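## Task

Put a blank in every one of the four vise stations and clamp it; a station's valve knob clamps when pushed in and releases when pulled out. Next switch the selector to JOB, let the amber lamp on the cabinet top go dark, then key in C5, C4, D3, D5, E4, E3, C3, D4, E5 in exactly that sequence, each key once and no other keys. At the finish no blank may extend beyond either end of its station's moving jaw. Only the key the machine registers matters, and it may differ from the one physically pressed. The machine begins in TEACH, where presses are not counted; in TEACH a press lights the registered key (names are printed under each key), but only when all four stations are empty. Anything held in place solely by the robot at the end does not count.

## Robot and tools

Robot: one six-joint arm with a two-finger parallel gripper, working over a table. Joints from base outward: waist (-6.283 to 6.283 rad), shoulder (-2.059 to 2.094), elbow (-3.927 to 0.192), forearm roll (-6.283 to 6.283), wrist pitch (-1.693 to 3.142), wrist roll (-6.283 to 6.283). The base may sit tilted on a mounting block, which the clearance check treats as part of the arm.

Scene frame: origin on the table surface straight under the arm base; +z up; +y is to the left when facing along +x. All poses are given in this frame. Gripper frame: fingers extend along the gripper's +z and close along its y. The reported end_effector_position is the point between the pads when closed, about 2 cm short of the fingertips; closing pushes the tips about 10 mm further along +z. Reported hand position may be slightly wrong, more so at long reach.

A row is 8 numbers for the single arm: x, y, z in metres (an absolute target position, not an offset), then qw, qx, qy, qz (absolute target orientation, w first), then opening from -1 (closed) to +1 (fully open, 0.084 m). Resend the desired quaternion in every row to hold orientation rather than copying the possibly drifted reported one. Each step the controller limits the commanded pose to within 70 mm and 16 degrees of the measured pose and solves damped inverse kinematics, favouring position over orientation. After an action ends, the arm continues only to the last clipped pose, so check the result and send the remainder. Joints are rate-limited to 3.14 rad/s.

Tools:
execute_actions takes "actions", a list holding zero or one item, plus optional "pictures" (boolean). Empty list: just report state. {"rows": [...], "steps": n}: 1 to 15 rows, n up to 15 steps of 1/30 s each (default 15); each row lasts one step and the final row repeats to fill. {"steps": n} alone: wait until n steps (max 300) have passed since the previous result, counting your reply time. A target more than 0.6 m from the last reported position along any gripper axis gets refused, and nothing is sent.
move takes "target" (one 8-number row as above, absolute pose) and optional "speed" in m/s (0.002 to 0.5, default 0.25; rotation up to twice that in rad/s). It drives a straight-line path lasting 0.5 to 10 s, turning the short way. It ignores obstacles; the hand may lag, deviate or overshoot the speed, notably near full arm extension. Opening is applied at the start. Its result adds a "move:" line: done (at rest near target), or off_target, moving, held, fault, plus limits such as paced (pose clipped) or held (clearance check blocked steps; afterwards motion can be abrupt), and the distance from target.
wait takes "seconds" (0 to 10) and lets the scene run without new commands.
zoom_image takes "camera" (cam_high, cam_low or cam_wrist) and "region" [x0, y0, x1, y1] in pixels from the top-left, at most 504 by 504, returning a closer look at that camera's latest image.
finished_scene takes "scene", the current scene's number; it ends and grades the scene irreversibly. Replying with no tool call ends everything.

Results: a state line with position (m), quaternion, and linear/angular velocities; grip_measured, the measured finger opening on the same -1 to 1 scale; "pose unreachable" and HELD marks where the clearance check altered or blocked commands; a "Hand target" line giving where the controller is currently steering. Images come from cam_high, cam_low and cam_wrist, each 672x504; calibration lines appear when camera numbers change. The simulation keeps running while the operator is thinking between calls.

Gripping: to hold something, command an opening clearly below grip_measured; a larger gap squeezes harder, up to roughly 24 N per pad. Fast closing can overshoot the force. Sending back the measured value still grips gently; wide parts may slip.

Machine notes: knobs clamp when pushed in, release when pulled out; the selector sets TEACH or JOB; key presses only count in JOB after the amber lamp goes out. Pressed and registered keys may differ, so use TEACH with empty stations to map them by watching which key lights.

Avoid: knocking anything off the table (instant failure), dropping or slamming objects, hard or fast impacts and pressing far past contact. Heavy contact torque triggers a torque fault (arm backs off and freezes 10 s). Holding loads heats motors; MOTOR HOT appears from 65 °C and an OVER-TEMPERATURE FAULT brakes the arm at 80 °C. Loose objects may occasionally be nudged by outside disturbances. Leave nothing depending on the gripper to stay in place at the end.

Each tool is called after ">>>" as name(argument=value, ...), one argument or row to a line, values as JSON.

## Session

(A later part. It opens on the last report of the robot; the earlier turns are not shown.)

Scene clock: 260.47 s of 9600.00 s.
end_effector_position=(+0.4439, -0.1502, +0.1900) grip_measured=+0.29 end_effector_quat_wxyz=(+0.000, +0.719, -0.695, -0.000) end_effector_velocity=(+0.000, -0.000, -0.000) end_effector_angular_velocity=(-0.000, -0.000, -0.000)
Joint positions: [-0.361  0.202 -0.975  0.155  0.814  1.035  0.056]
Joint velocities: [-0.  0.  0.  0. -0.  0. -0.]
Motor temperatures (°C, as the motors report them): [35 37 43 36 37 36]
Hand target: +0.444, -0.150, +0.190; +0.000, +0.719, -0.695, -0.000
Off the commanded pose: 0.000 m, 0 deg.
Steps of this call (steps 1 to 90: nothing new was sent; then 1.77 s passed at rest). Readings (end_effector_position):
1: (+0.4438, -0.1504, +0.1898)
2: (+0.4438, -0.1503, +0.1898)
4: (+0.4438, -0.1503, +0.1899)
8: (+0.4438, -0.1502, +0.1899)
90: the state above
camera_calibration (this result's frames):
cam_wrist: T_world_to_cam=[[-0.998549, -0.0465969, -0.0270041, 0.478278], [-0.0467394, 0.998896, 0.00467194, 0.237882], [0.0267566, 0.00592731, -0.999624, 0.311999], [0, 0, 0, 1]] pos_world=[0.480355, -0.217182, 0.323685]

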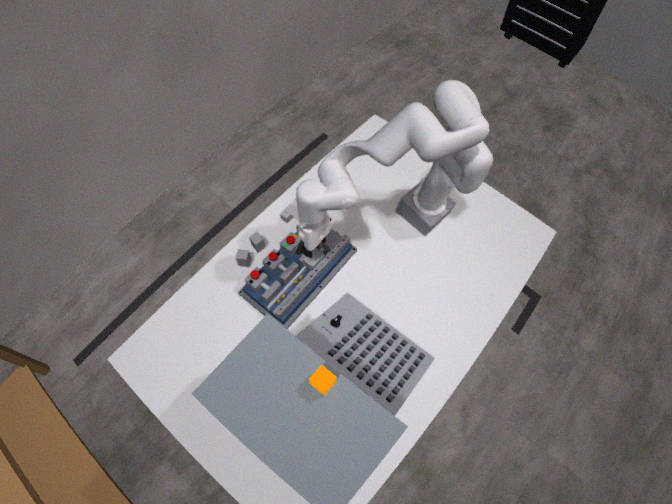

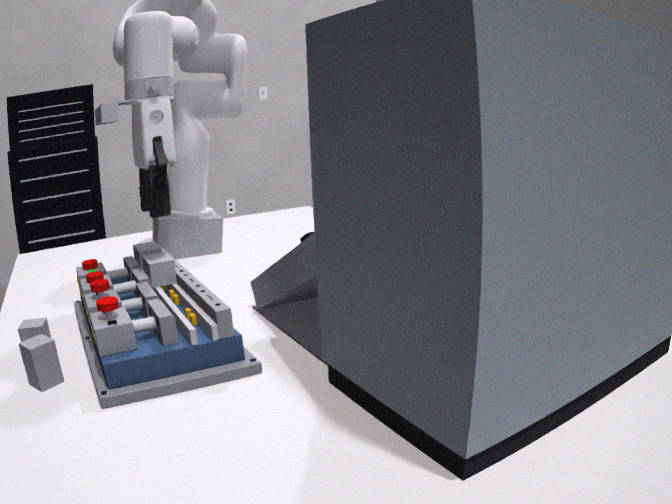

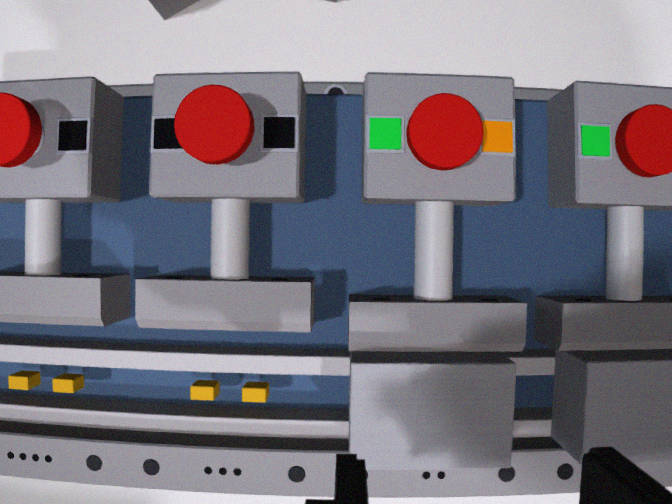

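>>> move(
  target=[0.448,-0.264,0.15,0,0.719,-0.695,0,0.2],
)

>>> move(
  target=[0.448,-0.264,0.104,0,0.719,-0.695,0,0.2],
  speed=0.05,
)

>>> move(
  target=[0.448,-0.264,0.104,0,0.719,-0.695,0,-0.7],
)

>>> move(
  target=[0.448,-0.264,0.122,0,0.719,-0.695,0,-0.7],
  speed=0.03,
)

>>> move(
  target=[0.448,-0.264,0.122,0,0.719,-0.695,0,0.2],
)

>>> move(
  target=[0.448,-0.264,0.16,0,0.719,-0.695,0,0.66],
)

>>> move(
  target=[0.445,-0.169,0.16,0,0.719,-0.695,0,0.66],
)

>>> move(
  target=[0.445,-0.169,0.107,0,0.719,-0.695,0,0.66],
  speed=0.05,
)

>>> move(
  target=[0.445,-0.169,0.107,0,0.719,-0.695,0,0],
)

>>> move(
  target=[0.4425,-0.169,0.108,0,0.719,-0.695,0,0],
  speed=0.01,
)

>>> move(
  target=[0.4425,-0.169,0.108,0,0.719,-0.695,0,0.66],
)

>>> move(
  target=[0.4435,-0.169,0.16,0,0.719,-0.695,0,0.66],
  speed=0.1,
)

>>> move(
  target=[0.4435,-0.15,0.19,0,0.719,-0.695,0,0.3],
)

Scene clock: 267.23 s of 9600.00 s.
end_effector_position=(+0.4478, -0.2635, +0.1502) grip_measured=+0.19 end_effector_quat_wxyz=(-0.000, +0.719, -0.695, +0.000) end_effector_velocity=(-0.000, -0.002, -0.002) end_effector_angular_velocity=(+0.002, +0.002, -0.001)
Joint positions: [-0.546  0.463 -1.188  0.148  0.784  0.851  0.052]
Joint velocities: [-0.004  0.008 -0.008 -0.     0.002 -0.003 -0.   ]
Motor temperatures (°C, as the motors report them): [35 37 43 36 37 36]
Hand target: +0.448, -0.264, +0.150; -0.000, +0.719, -0.695, +0.000
Off the commanded pose: 0.001 m, 0 deg.
After step 90, 2.67 s passed at rest.
move: done
camera_calibration (this result's frames):
cam_wrist: T_world_to_cam=[[-0.998514, -0.0468299, -0.0278527, 0.475922], [-0.0469807, 0.998884, 0.00478385, 0.35151], [0.0275976, 0.00608528, -0.999601, 0.272443], [0, 0, 0, 1]] pos_world=[0.48421, -0.330488, 0.283909]

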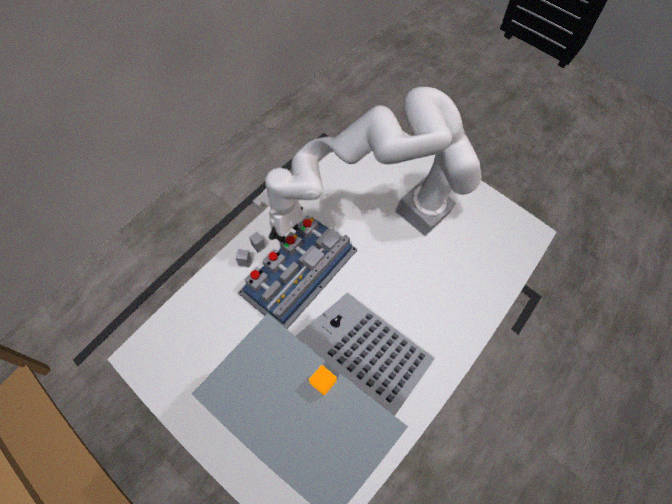

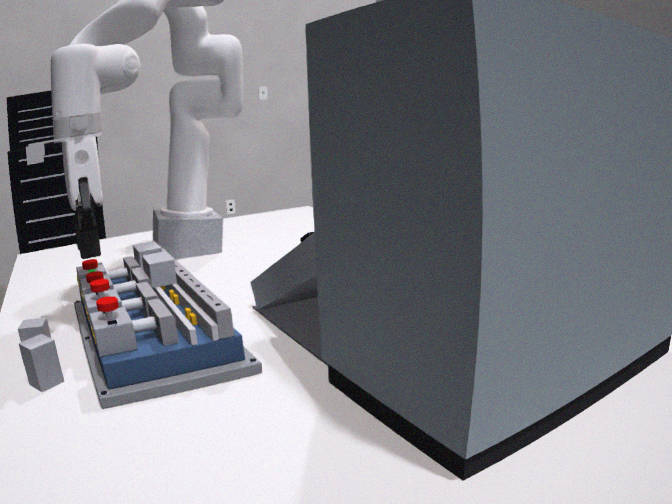

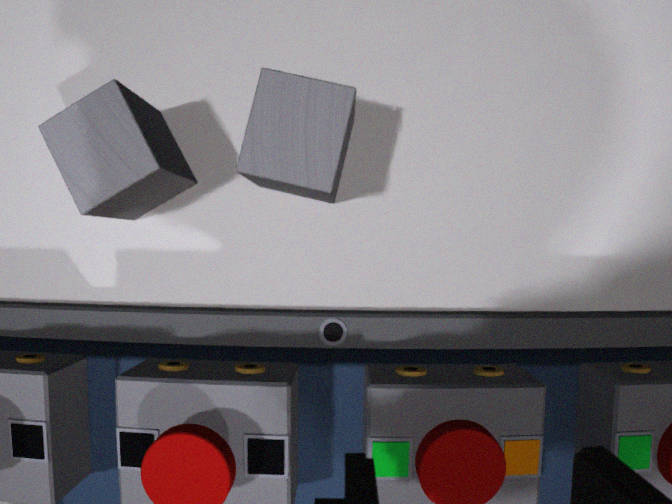

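Scene clock: 268.50 s of 9600.00 s.
end_effector_position=(+0.4480, -0.2641, +0.1046) grip_measured=+0.19 end_effector_quat_wxyz=(+0.000, +0.719, -0.695, +0.000) end_effector_velocity=(+0.001, -0.000, -0.002) end_effector_angular_velocity=(-0.001, -0.002, +0.000)
Joint positions: [-0.534  0.556 -1.178  0.167  0.682  0.839  0.052]
Joint velocities: [ 0.001  0.005 -0.002  0.001 -0.006 -0.001 -0.   ]
Motor temperatures (°C, as the motors report them): [35 37 43 36 37 36]
Hand target: +0.448, -0.264, +0.104; +0.000, +0.719, -0.695, +0.000
Off the commanded pose: 0.001 m, 0 deg.
move: done
camera_calibration (this result's frames):
cam_wrist: T_world_to_cam=[[-0.99854, -0.0464638, -0.0275521, 0.474917], [-0.0466014, 0.998904, 0.00437274, 0.352187], [0.0273187, 0.00565032, -0.999611, 0.226845], [0, 0, 0, 1]] pos_world=[0.484439, -0.331016, 0.238302]

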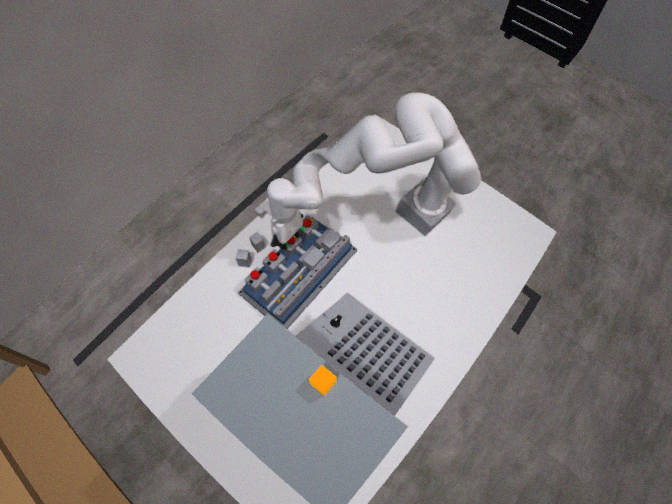

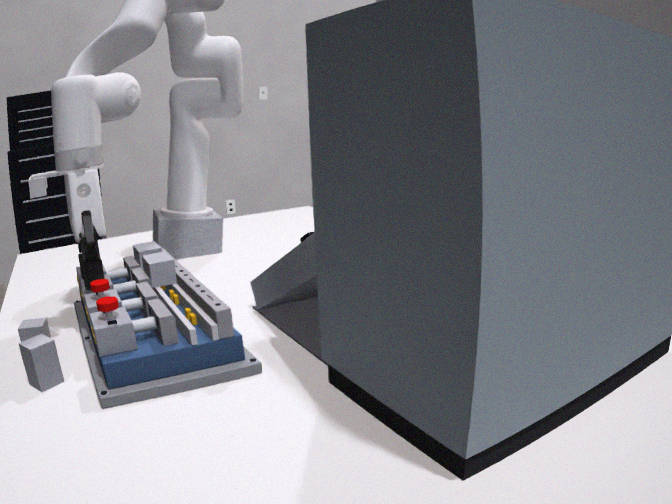

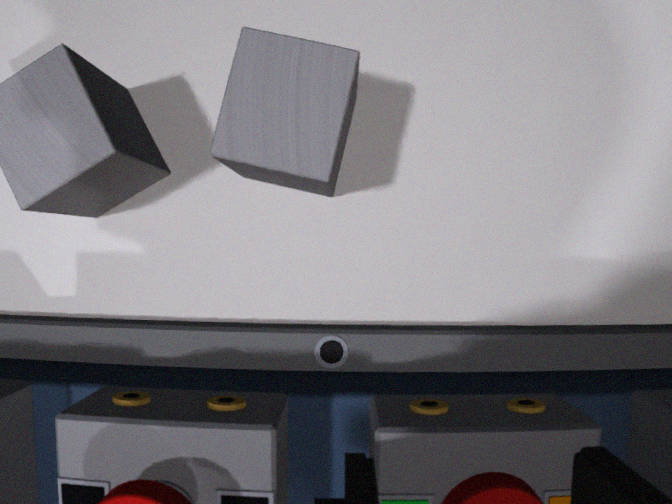

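Scene clock: 269.20 s of 9600.00 s.
end_effector_position=(+0.4474, -0.2647, +0.1062) grip_measured=-0.27 end_effector_quat_wxyz=(-0.000, +0.719, -0.695, +0.000) end_effector_velocity=(+0.001, +0.001, -0.000) end_effector_angular_velocity=(+0.000, -0.000, +0.001)
Joint positions: [-0.536  0.553 -1.178  0.166  0.686  0.838  0.032]
Joint velocities: [ 0.002  0.    -0.001  0.001  0.     0.     0.   ]
Motor temperatures (°C, as the motors report them): [35 37 43 36 37 36]
Hand target: +0.448, -0.264, +0.104; +0.000, +0.719, -0.695, -0.000
Off the commanded pose: 0.002 m, 0 deg.
move: done
camera_calibration (this result's frames):
cam_wrist: T_world_to_cam=[[-0.998591, -0.0454088, -0.027473, 0.474631], [-0.0455565, 0.99895, 0.00477229, 0.352301], [0.0272274, 0.00601714, -0.999611, 0.228603], [0, 0, 0, 1]] pos_world=[0.483787, -0.331754, 0.239873]

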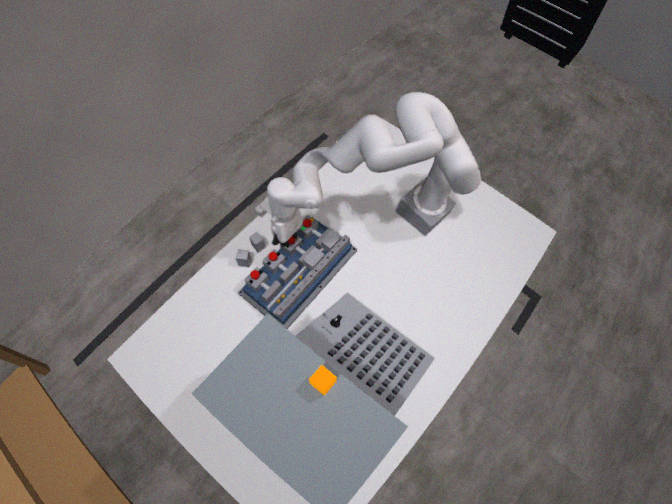

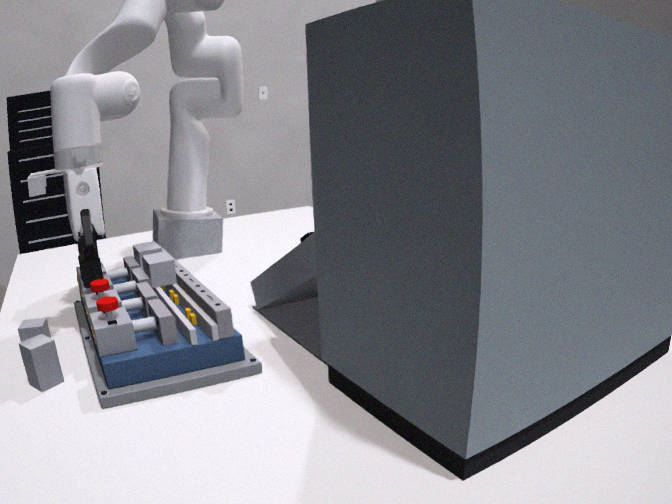

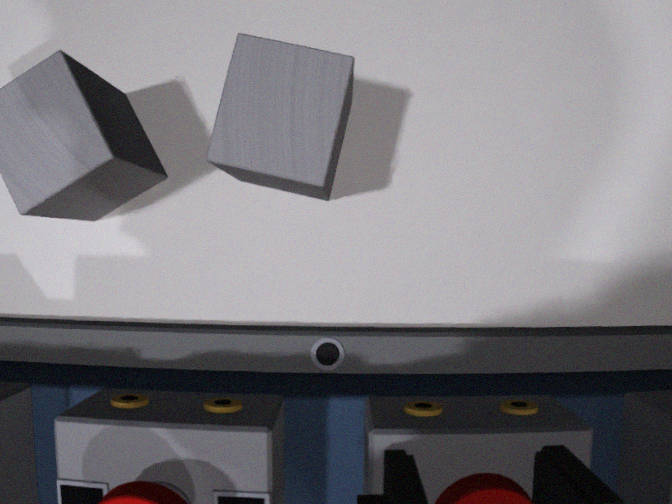

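Scene clock: 270.10 s of 9600.00 s.
end_effector_position=(+0.4459, -0.2629, +0.1192) grip_measured=-0.39 end_effector_quat_wxyz=(+0.001, +0.719, -0.695, -0.003) end_effector_velocity=(-0.000, +0.000, +0.001) end_effector_angular_velocity=(-0.001, -0.002, -0.001)
Joint positions: [-0.539  0.523 -1.177  0.159  0.722  0.844  0.027]
Joint velocities: [ 0.    -0.003  0.004  0.    -0.003  0.001 -0.   ]
Motor temperatures (°C, as the motors report them): [35 37 43 36 37 36]
Hand target: +0.448, -0.264, +0.122; -0.000, +0.719, -0.695, -0.000
Off the commanded pose: 0.004 m, 0 deg.
move: off_target
camera_calibration (this result's frames):
cam_wrist: T_world_to_cam=[[-0.998705, -0.0460401, -0.0216283, 0.472711], [-0.0462427, 0.99889, 0.00896025, 0.350123], [0.0211918, 0.0099488, -0.999726, 0.245426], [0, 0, 0, 1]] pos_world=[0.483088, -0.330413, 0.252446]

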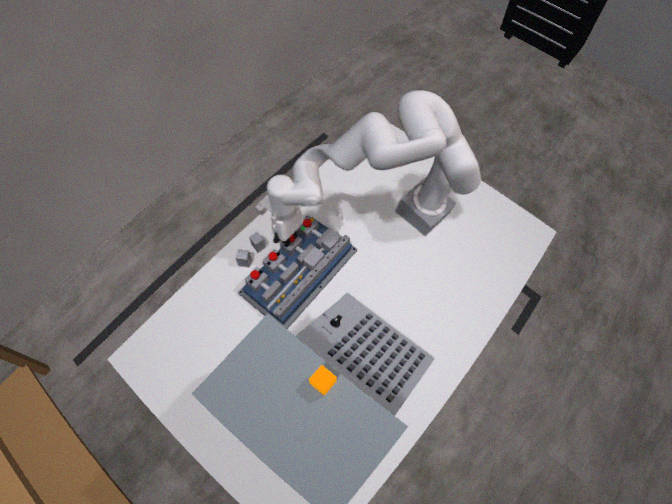

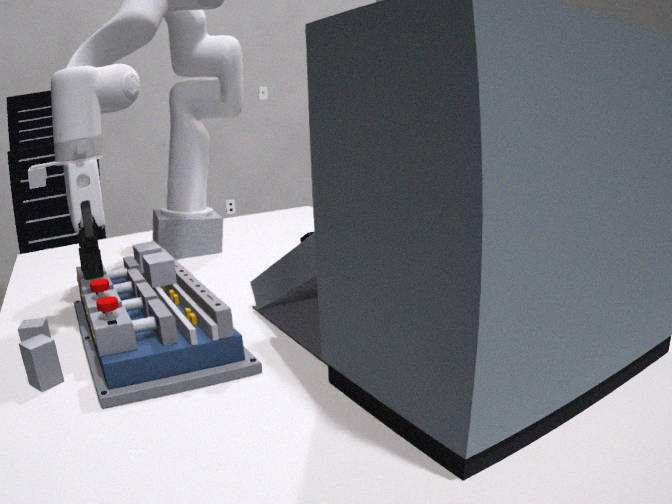

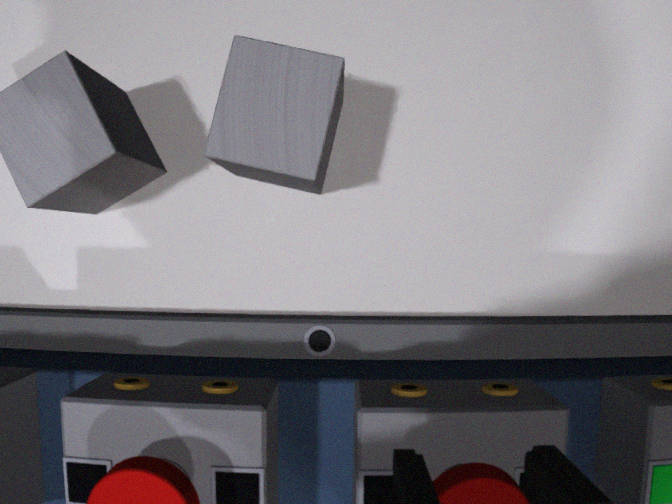

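Scene clock: 270.80 s of 9600.00 s.
end_effector_position=(+0.4482, -0.2640, +0.1221) grip_measured=+0.19 end_effector_quat_wxyz=(-0.000, +0.719, -0.695, +0.000) end_effector_velocity=(-0.002, -0.000, -0.002) end_effector_angular_velocity=(+0.001, +0.003, -0.001)
Joint positions: [-0.539  0.52  -1.181  0.159  0.721  0.844  0.052]
Joint velocities: [-0.002  0.002  0.002 -0.001 -0.    -0.    -0.   ]
Motor temperatures (°C, as the motors report them): [35 37 43 36 37 36]
Hand target: +0.448, -0.264, +0.122; -0.000, +0.719, -0.695, -0.000
Off the commanded pose: 0.000 m, 0 deg.
move: done
camera_calibration (this result's frames):
cam_wrist: T_world_to_cam=[[-0.998524, -0.0467512, -0.0276289, 0.475509], [-0.0468958, 0.998889, 0.00460621, 0.352127], [0.0273829, 0.00589509, -0.999608, 0.244427], [0, 0, 0, 1]] pos_world=[0.484627, -0.330946, 0.255847]

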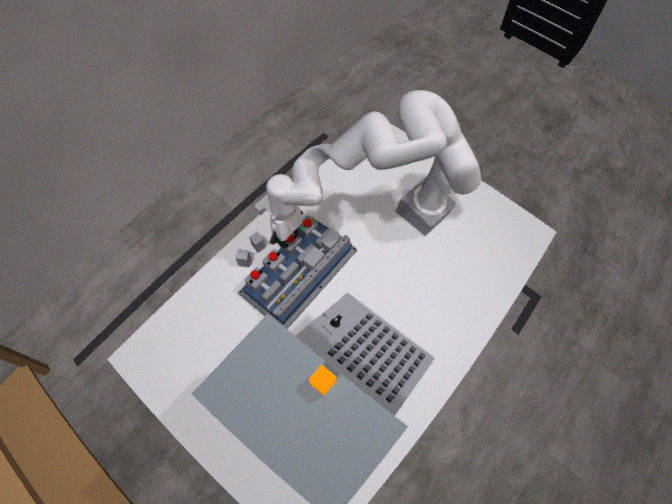

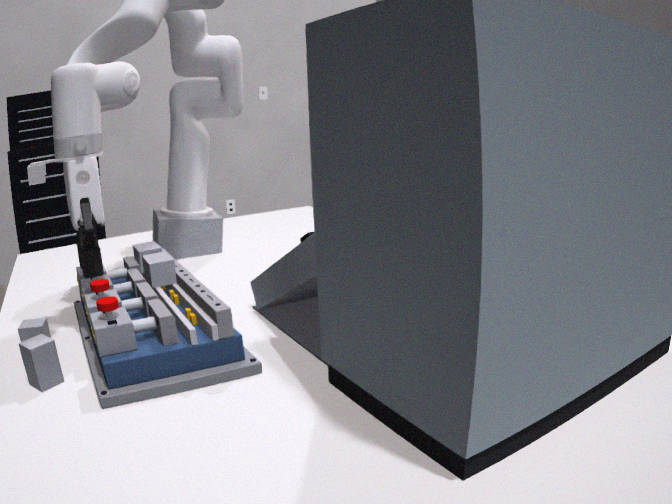

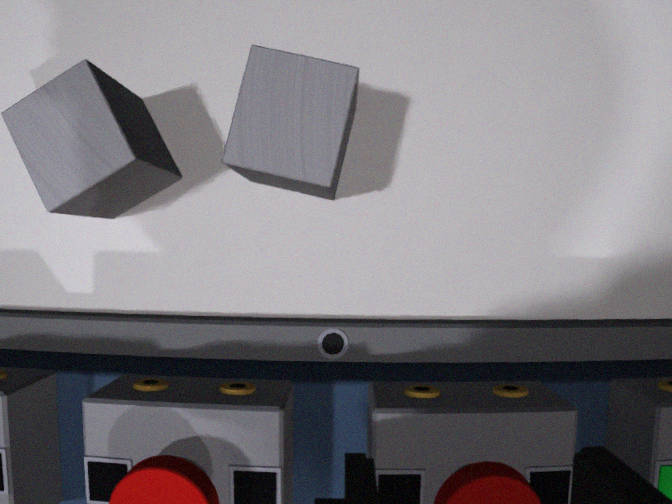

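Scene clock: 271.63 s of 9600.00 s.
end_effector_position=(+0.4479, -0.2639, +0.1593) grip_measured=+0.66 end_effector_quat_wxyz=(-0.000, +0.719, -0.695, -0.000) end_effector_velocity=(+0.001, -0.000, +0.004) end_effector_angular_velocity=(-0.002, -0.003, +0.000)
Joint positions: [-0.549  0.449 -1.195  0.145  0.808  0.853  0.071]
Joint velocities: [-0.001 -0.006 -0.004 -0.001  0.007  0.001  0.   ]
Motor temperatures (°C, as the motors report them): [35 37 43 36 37 36]
Hand target: +0.448, -0.264, +0.160; -0.000, +0.719, -0.695, -0.000
Off the commanded pose: 0.001 m, 0 deg.
move: done
camera_calibration (this result's frames):
cam_wrist: T_world_to_cam=[[-0.99856, -0.0465326, -0.0267092, 0.476157], [-0.0466927, 0.998895, 0.00540097, 0.351669], [0.0264283, 0.00664032, -0.999629, 0.282204], [0, 0, 0, 1]] pos_world=[0.484434, -0.330998, 0.292917]

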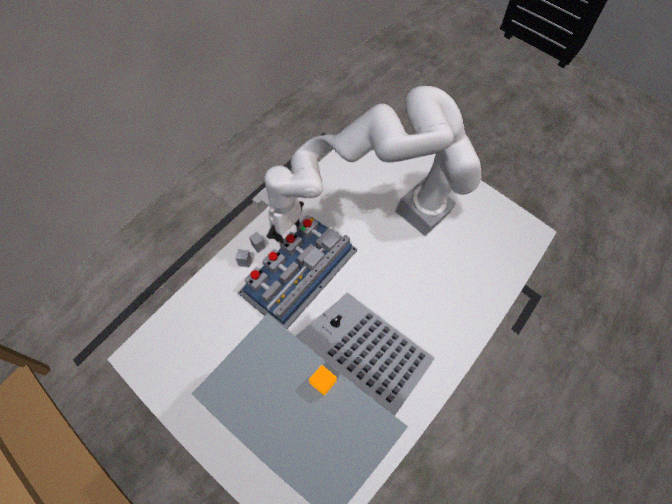

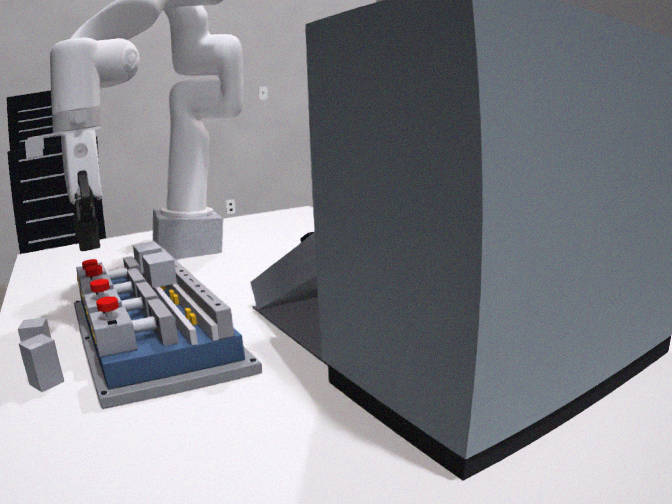

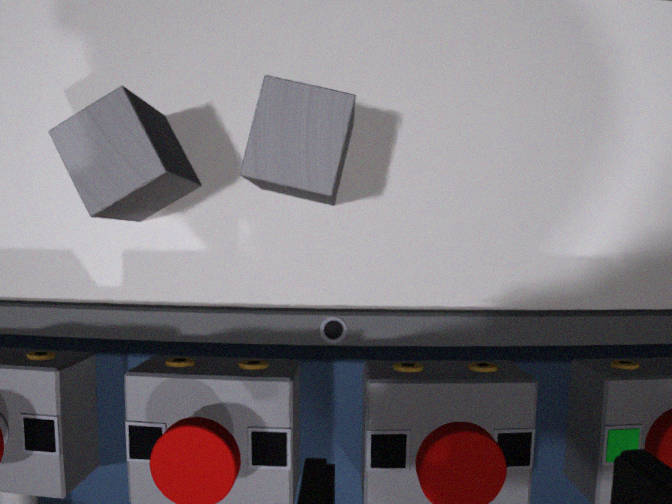

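Scene clock: 272.60 s of 9600.00 s.
end_effector_position=(+0.4451, -0.1696, +0.1600) grip_measured=+0.66 end_effector_quat_wxyz=(+0.000, +0.719, -0.695, -0.000) end_effector_velocity=(-0.000, +0.003, +0.000) end_effector_angular_velocity=(-0.001, -0.000, +0.000)
Joint positions: [-0.388  0.29  -0.989  0.165  0.744  0.994  0.071]
Joint velocities: [ 0.006 -0.006  0.006 -0.    -0.002  0.006 -0.   ]
Motor temperatures (°C, as the motors report them): [35 37 43 36 37 36]
Hand target: +0.445, -0.169, +0.160; +0.000, +0.719, -0.695, -0.000
Off the commanded pose: 0.001 m, 0 deg.
move: done
camera_calibration (this result's frames):
cam_wrist: T_world_to_cam=[[-0.998577, -0.0460932, -0.026822, 0.477854], [-0.0462343, 0.99892, 0.0046654, 0.257255], [0.026578, 0.00589886, -0.999629, 0.282158], [0, 0, 0, 1]] pos_world=[0.481568, -0.236616, 0.29367]

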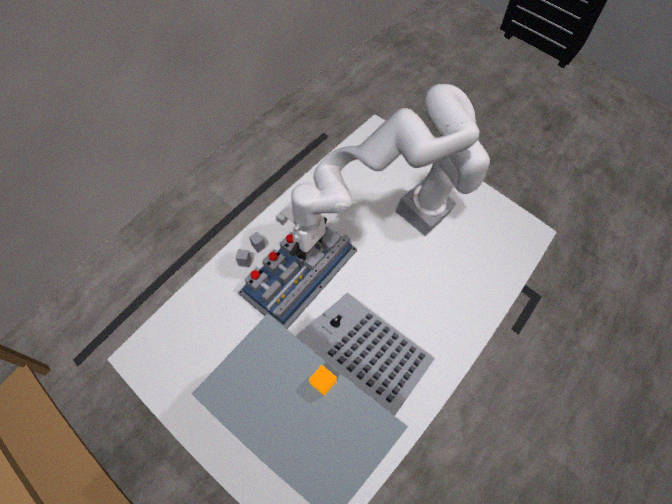

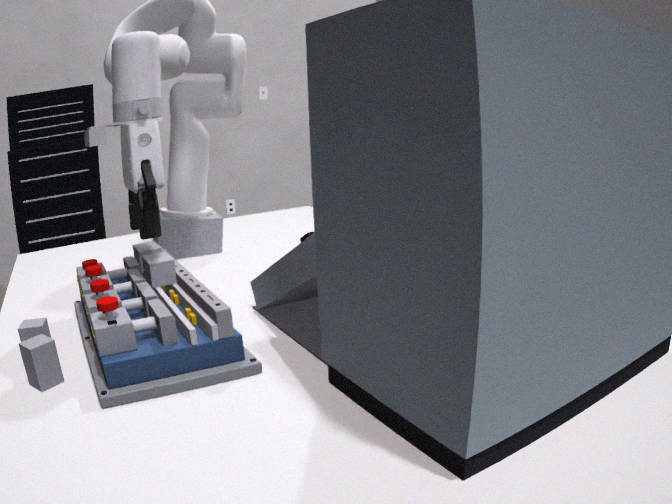

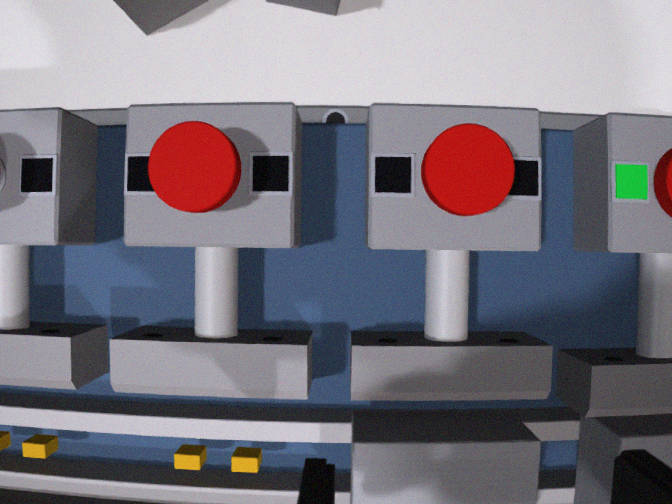

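Scene clock: 274.03 s of 9600.00 s.
end_effector_position=(+0.4450, -0.1691, +0.1075) grip_measured=+0.66 end_effector_quat_wxyz=(+0.000, +0.719, -0.695, +0.000) end_effector_velocity=(+0.000, -0.000, -0.002) end_effector_angular_velocity=(-0.001, -0.002, -0.000)
Joint positions: [-0.368  0.404 -0.97   0.196  0.61   0.973  0.071]
Joint velocities: [ 0.001  0.005  0.     0.002 -0.007 -0.001  0.   ]
Motor temperatures (°C, as the motors report them): [35 37 43 36 37 36]
Hand target: +0.445, -0.169, +0.107; +0.000, +0.719, -0.695, +0.000
Off the commanded pose: 0.001 m, 0 deg.
move: done
camera_calibration (this result's frames):
cam_wrist: T_world_to_cam=[[-0.99854, -0.0464385, -0.027575, 0.476409], [-0.0465757, 0.998905, 0.00435288, 0.257146], [0.0273427, 0.00563085, -0.99961, 0.229305], [0, 0, 0, 1]] pos_world=[0.48142, -0.236032, 0.241233]

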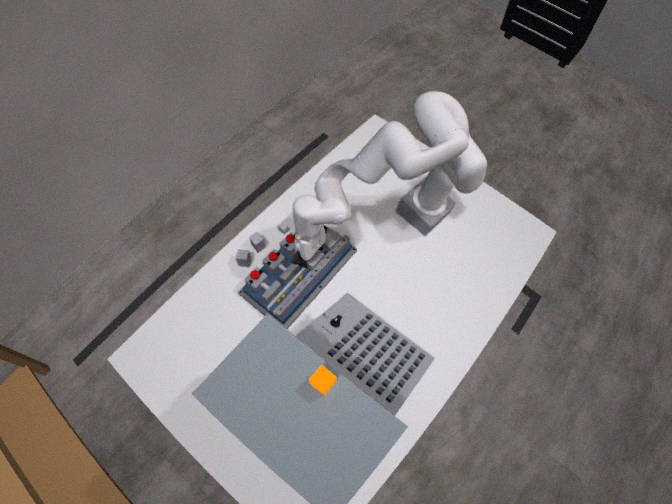

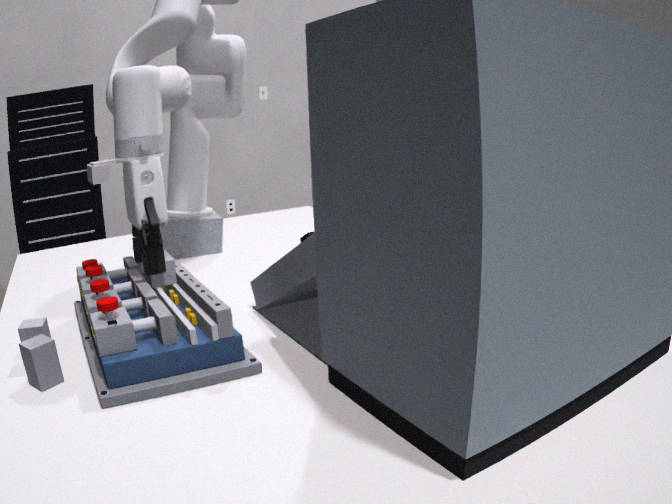

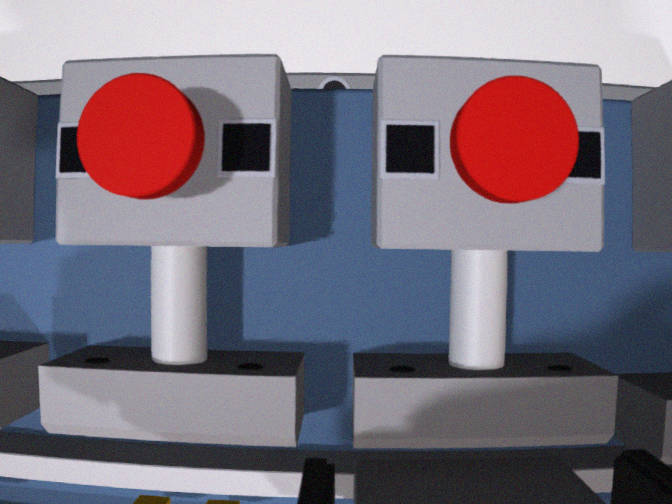

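Scene clock: 274.73 s of 9600.00 s.
end_effector_position=(+0.4453, -0.1691, +0.1074) grip_measured=+0.37 end_effector_quat_wxyz=(-0.000, +0.719, -0.695, +0.000) end_effector_velocity=(+0.000, +0.000, -0.000) end_effector_angular_velocity=(-0.000, -0.000, +0.000)
Joint positions: [-0.368  0.405 -0.971  0.197  0.61   0.973  0.06 ]
Joint velocities: [ 0.     0.001  0.     0.    -0.001 -0.     0.   ]
Motor temperatures (°C, as the motors report them): [35 37 43 36 37 36]
Hand target: +0.445, -0.169, +0.107; +0.000, +0.719, -0.695, -0.000
Off the commanded pose: 0.001 m, 0 deg.
move: done
camera_calibration (this result's frames):
cam_wrist: T_world_to_cam=[[-0.998523, -0.0465457, -0.0280205, 0.476682], [-0.0466871, 0.9989, 0.00441281, 0.257272], [0.0277842, 0.00571449, -0.999598, 0.229005], [0, 0, 0, 1]] pos_world=[0.481626, -0.23611, 0.241134]

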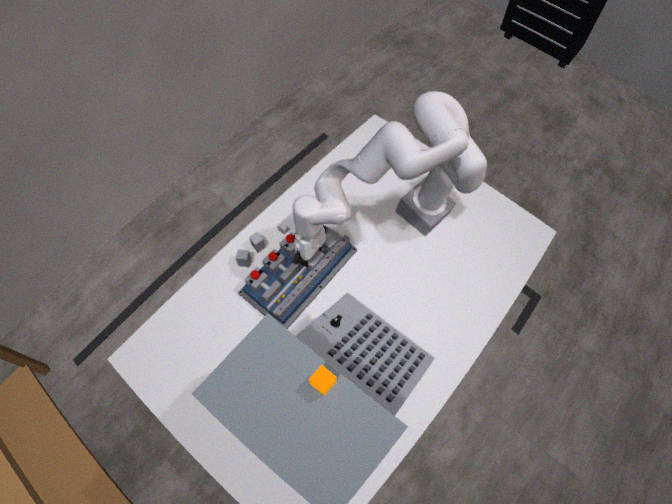

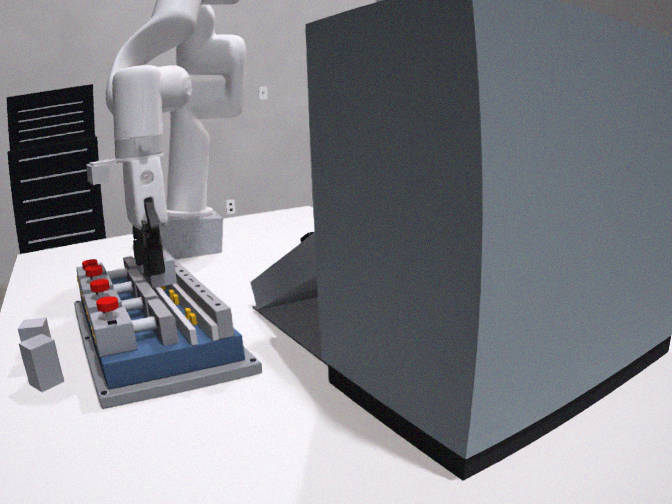

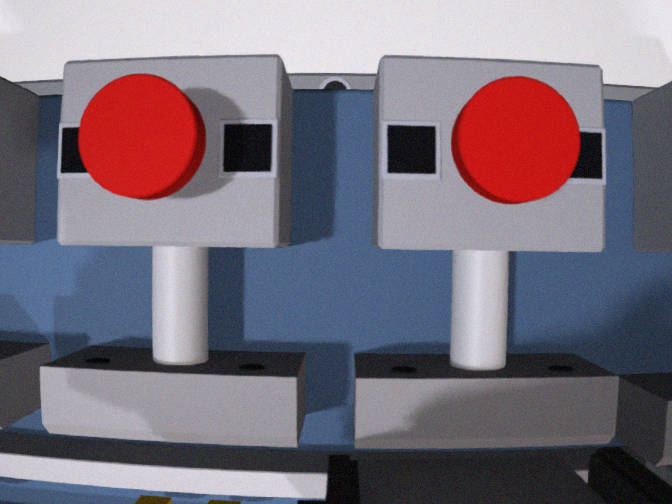

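Scene clock: 275.43 s of 9600.00 s.
end_effector_position=(+0.4423, -0.1690, +0.1077) grip_measured=+0.37 end_effector_quat_wxyz=(+0.000, +0.719, -0.695, -0.000) end_effector_velocity=(-0.000, +0.000, +0.001) end_effector_angular_velocity=(-0.000, -0.001, +0.001)
Joint positions: [-0.371  0.398 -0.961  0.197  0.609  0.971  0.06 ]
Joint velocities: [-0.    -0.003  0.002  0.    -0.    -0.001 -0.   ]
Motor temperatures (°C, as the motors report them): [35 37 43 36 37 36]
Hand target: +0.443, -0.169, +0.108; +0.000, +0.719, -0.695, +0.000
Off the commanded pose: 0.000 m, 0 deg.
move: done
camera_calibration (this result's frames):
cam_wrist: T_world_to_cam=[[-0.998577, -0.0462028, -0.0266226, 0.473658], [-0.0463532, 0.998912, 0.0050615, 0.256817], [0.0263598, 0.00628834, -0.999633, 0.230065], [0, 0, 0, 1]] pos_world=[0.478824, -0.2361, 0.241291]

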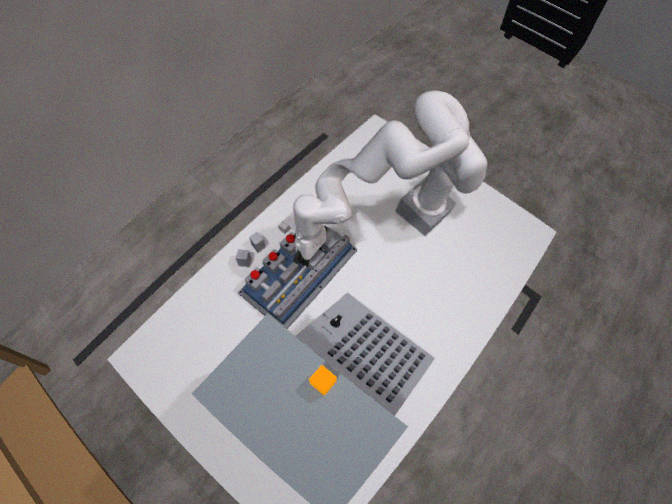

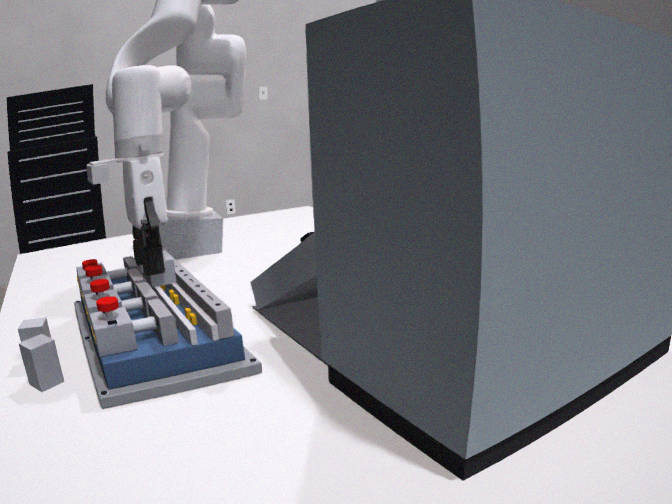

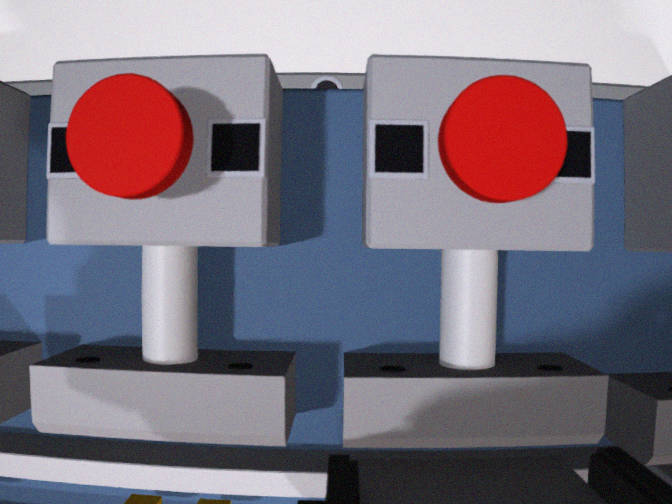

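Scene clock: 276.13 s of 9600.00 s.
end_effector_position=(+0.4425, -0.1690, +0.1080) grip_measured=+0.66 end_effector_quat_wxyz=(+0.000, +0.719, -0.695, -0.000) end_effector_velocity=(+0.000, -0.000, +0.000) end_effector_angular_velocity=(-0.000, -0.001, +0.000)
Joint positions: [-0.37   0.397 -0.961  0.197  0.609  0.97   0.071]
Joint velocities: [-0. -0. -0.  0. -0. -0. -0.]
Motor temperatures (°C, as the motors report them): [35 37 43 36 37 36]
Hand target: +0.443, -0.169, +0.108; -0.000, +0.719, -0.695, -0.000
Off the commanded pose: 0.000 m, 0 deg.
move: done
camera_calibration (this result's frames):
cam_wrist: T_world_to_cam=[[-0.998546, -0.0465231, -0.0272288, 0.473866], [-0.0466713, 0.998899, 0.0048321, 0.25694], [0.026974, 0.00609588, -0.999618, 0.230088], [0, 0, 0, 1]] pos_world=[0.478962, -0.236014, 0.241661]

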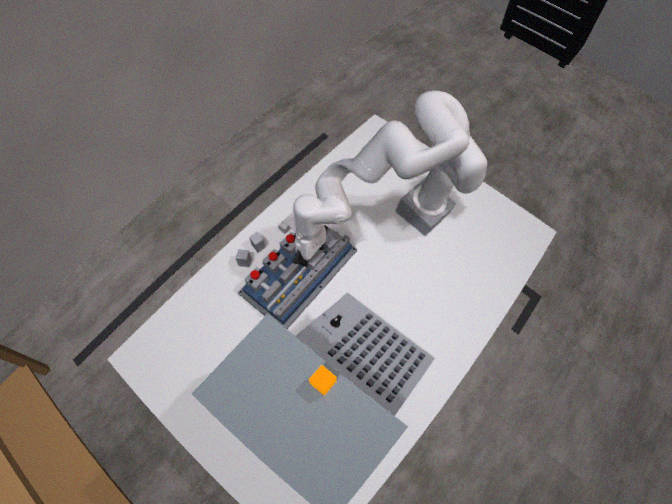

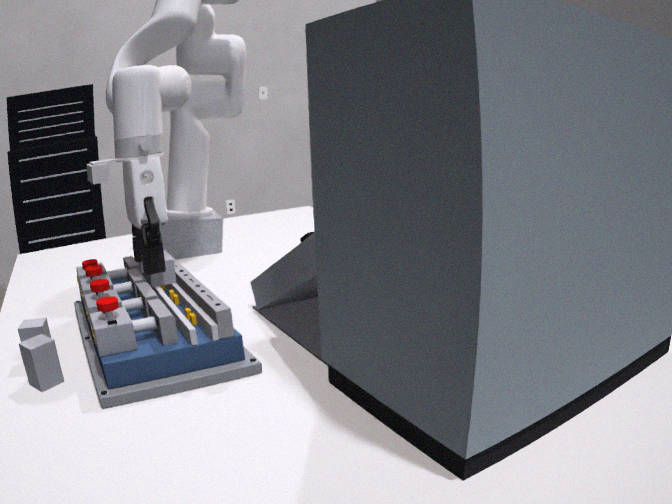

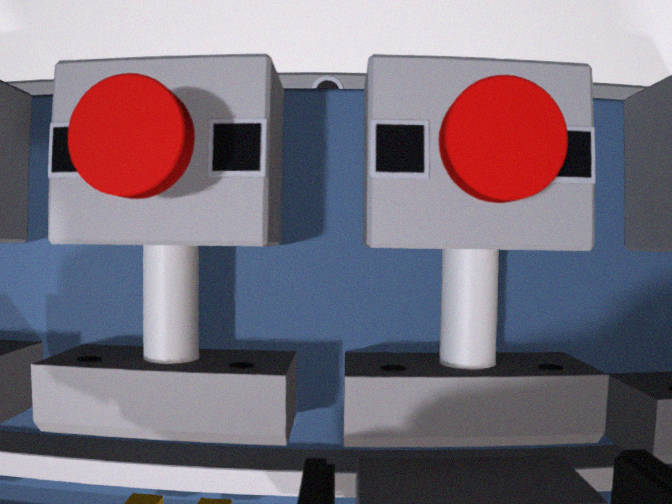

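Scene clock: 277.07 s of 9600.00 s.
end_effector_position=(+0.4434, -0.1689, +0.1592) grip_measured=+0.66 end_effector_quat_wxyz=(+0.000, +0.719, -0.695, -0.000) end_effector_velocity=(+0.002, -0.001, +0.005) end_effector_angular_velocity=(-0.002, -0.004, +0.001)
Joint positions: [-0.388  0.286 -0.981  0.166  0.741  0.992  0.071]
Joint velocities: [-0.001 -0.007 -0.004 -0.002  0.007  0.001  0.   ]
Motor temperatures (°C, as the motors report them): [35 37 43 36 37 36]
Hand target: +0.444, -0.169, +0.160; -0.000, +0.719, -0.695, -0.000
Off the commanded pose: 0.001 m, 0 deg.
move: done
camera_calibration (this result's frames):
cam_wrist: T_world_to_cam=[[-0.998561, -0.0465474, -0.0266191, 0.476066], [-0.0467075, 0.998894, 0.00542493, 0.256573], [0.0263371, 0.00666044, -0.999631, 0.281657], [0, 0, 0, 1]] pos_world=[0.479947, -0.236005, 0.292834]

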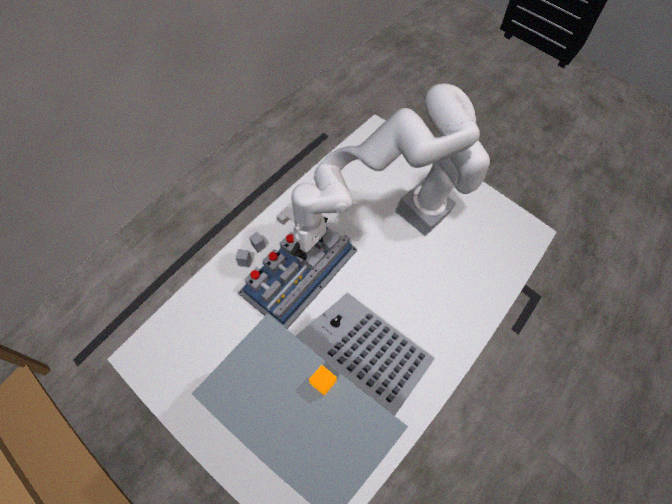

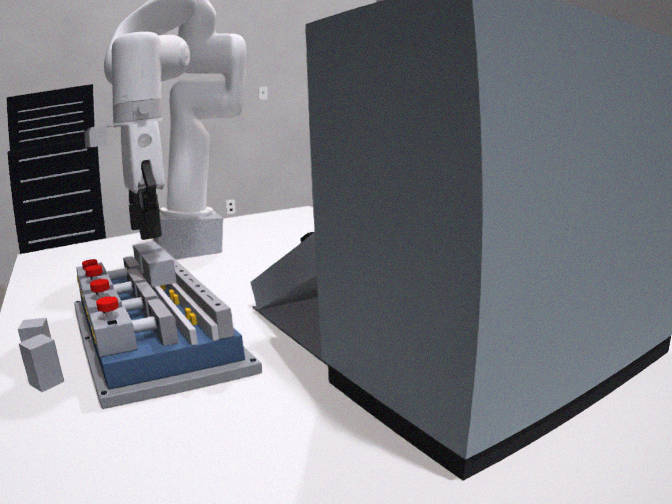

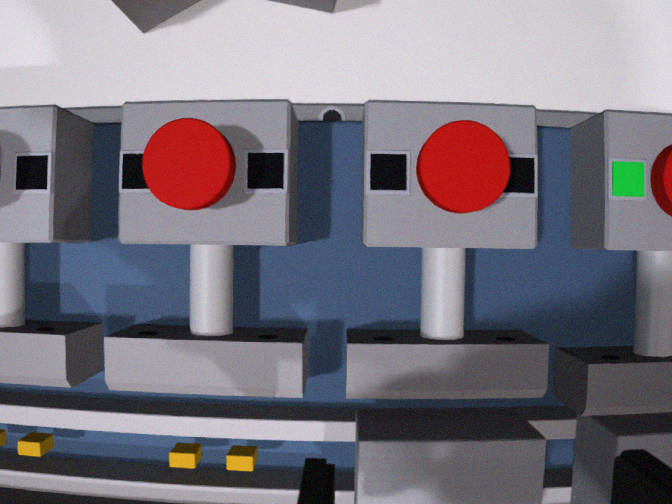

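Scene clock: 277.90 s of 9600.00 s.
end_effector_position=(+0.4435, -0.1502, +0.1895) grip_measured=+0.29 end_effector_quat_wxyz=(+0.000, +0.719, -0.695, -0.000) end_effector_velocity=(+0.001, +0.001, +0.003) end_effector_angular_velocity=(-0.001, -0.002, +0.000)
Joint positions: [-0.361  0.203 -0.974  0.156  0.813  1.034  0.056]
Joint velocities: [ 0.002 -0.007 -0.001 -0.001  0.006  0.003 -0.   ]
Motor temperatures (°C, as the motors report them): [35 37 43 36 37 36]
Hand target: +0.444, -0.150, +0.190; -0.000, +0.719, -0.695, -0.000
Off the commanded pose: 0.001 m, 0 deg.
move: done
camera_calibration (this result's frames):
cam_wrist: T_world_to_cam=[[-0.998563, -0.0464439, -0.0267243, 0.47784], [-0.0465974, 0.9989, 0.005146, 0.237708], [0.0264559, 0.00638389, -0.99963, 0.31167], [0, 0, 0, 1]] pos_world=[0.479985, -0.217243, 0.323101]

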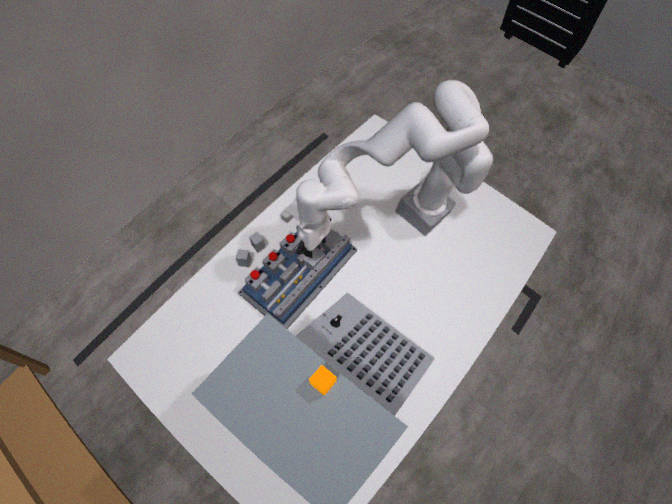

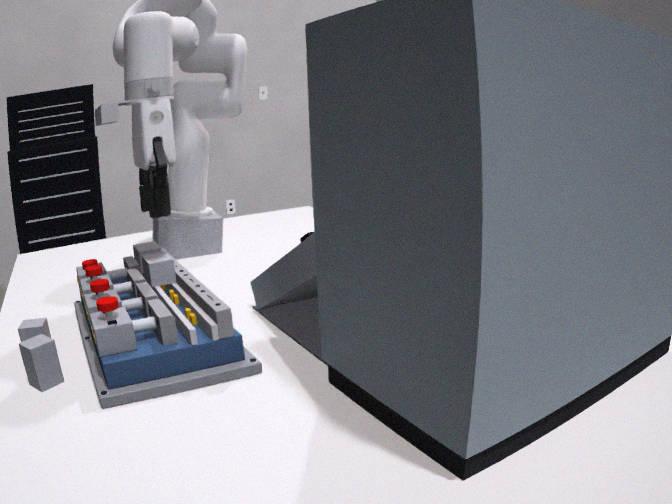

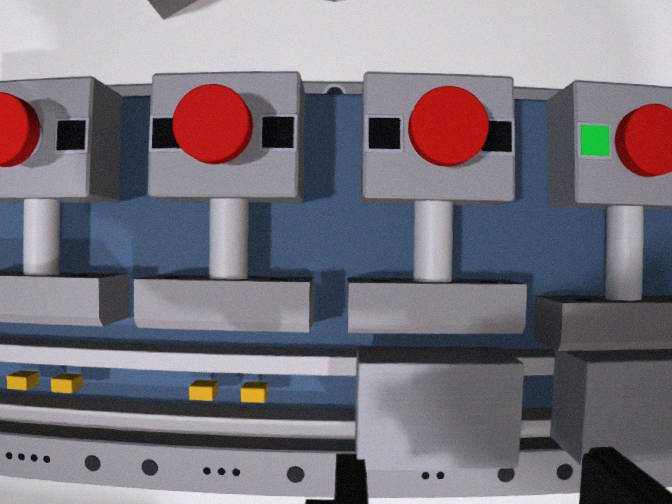

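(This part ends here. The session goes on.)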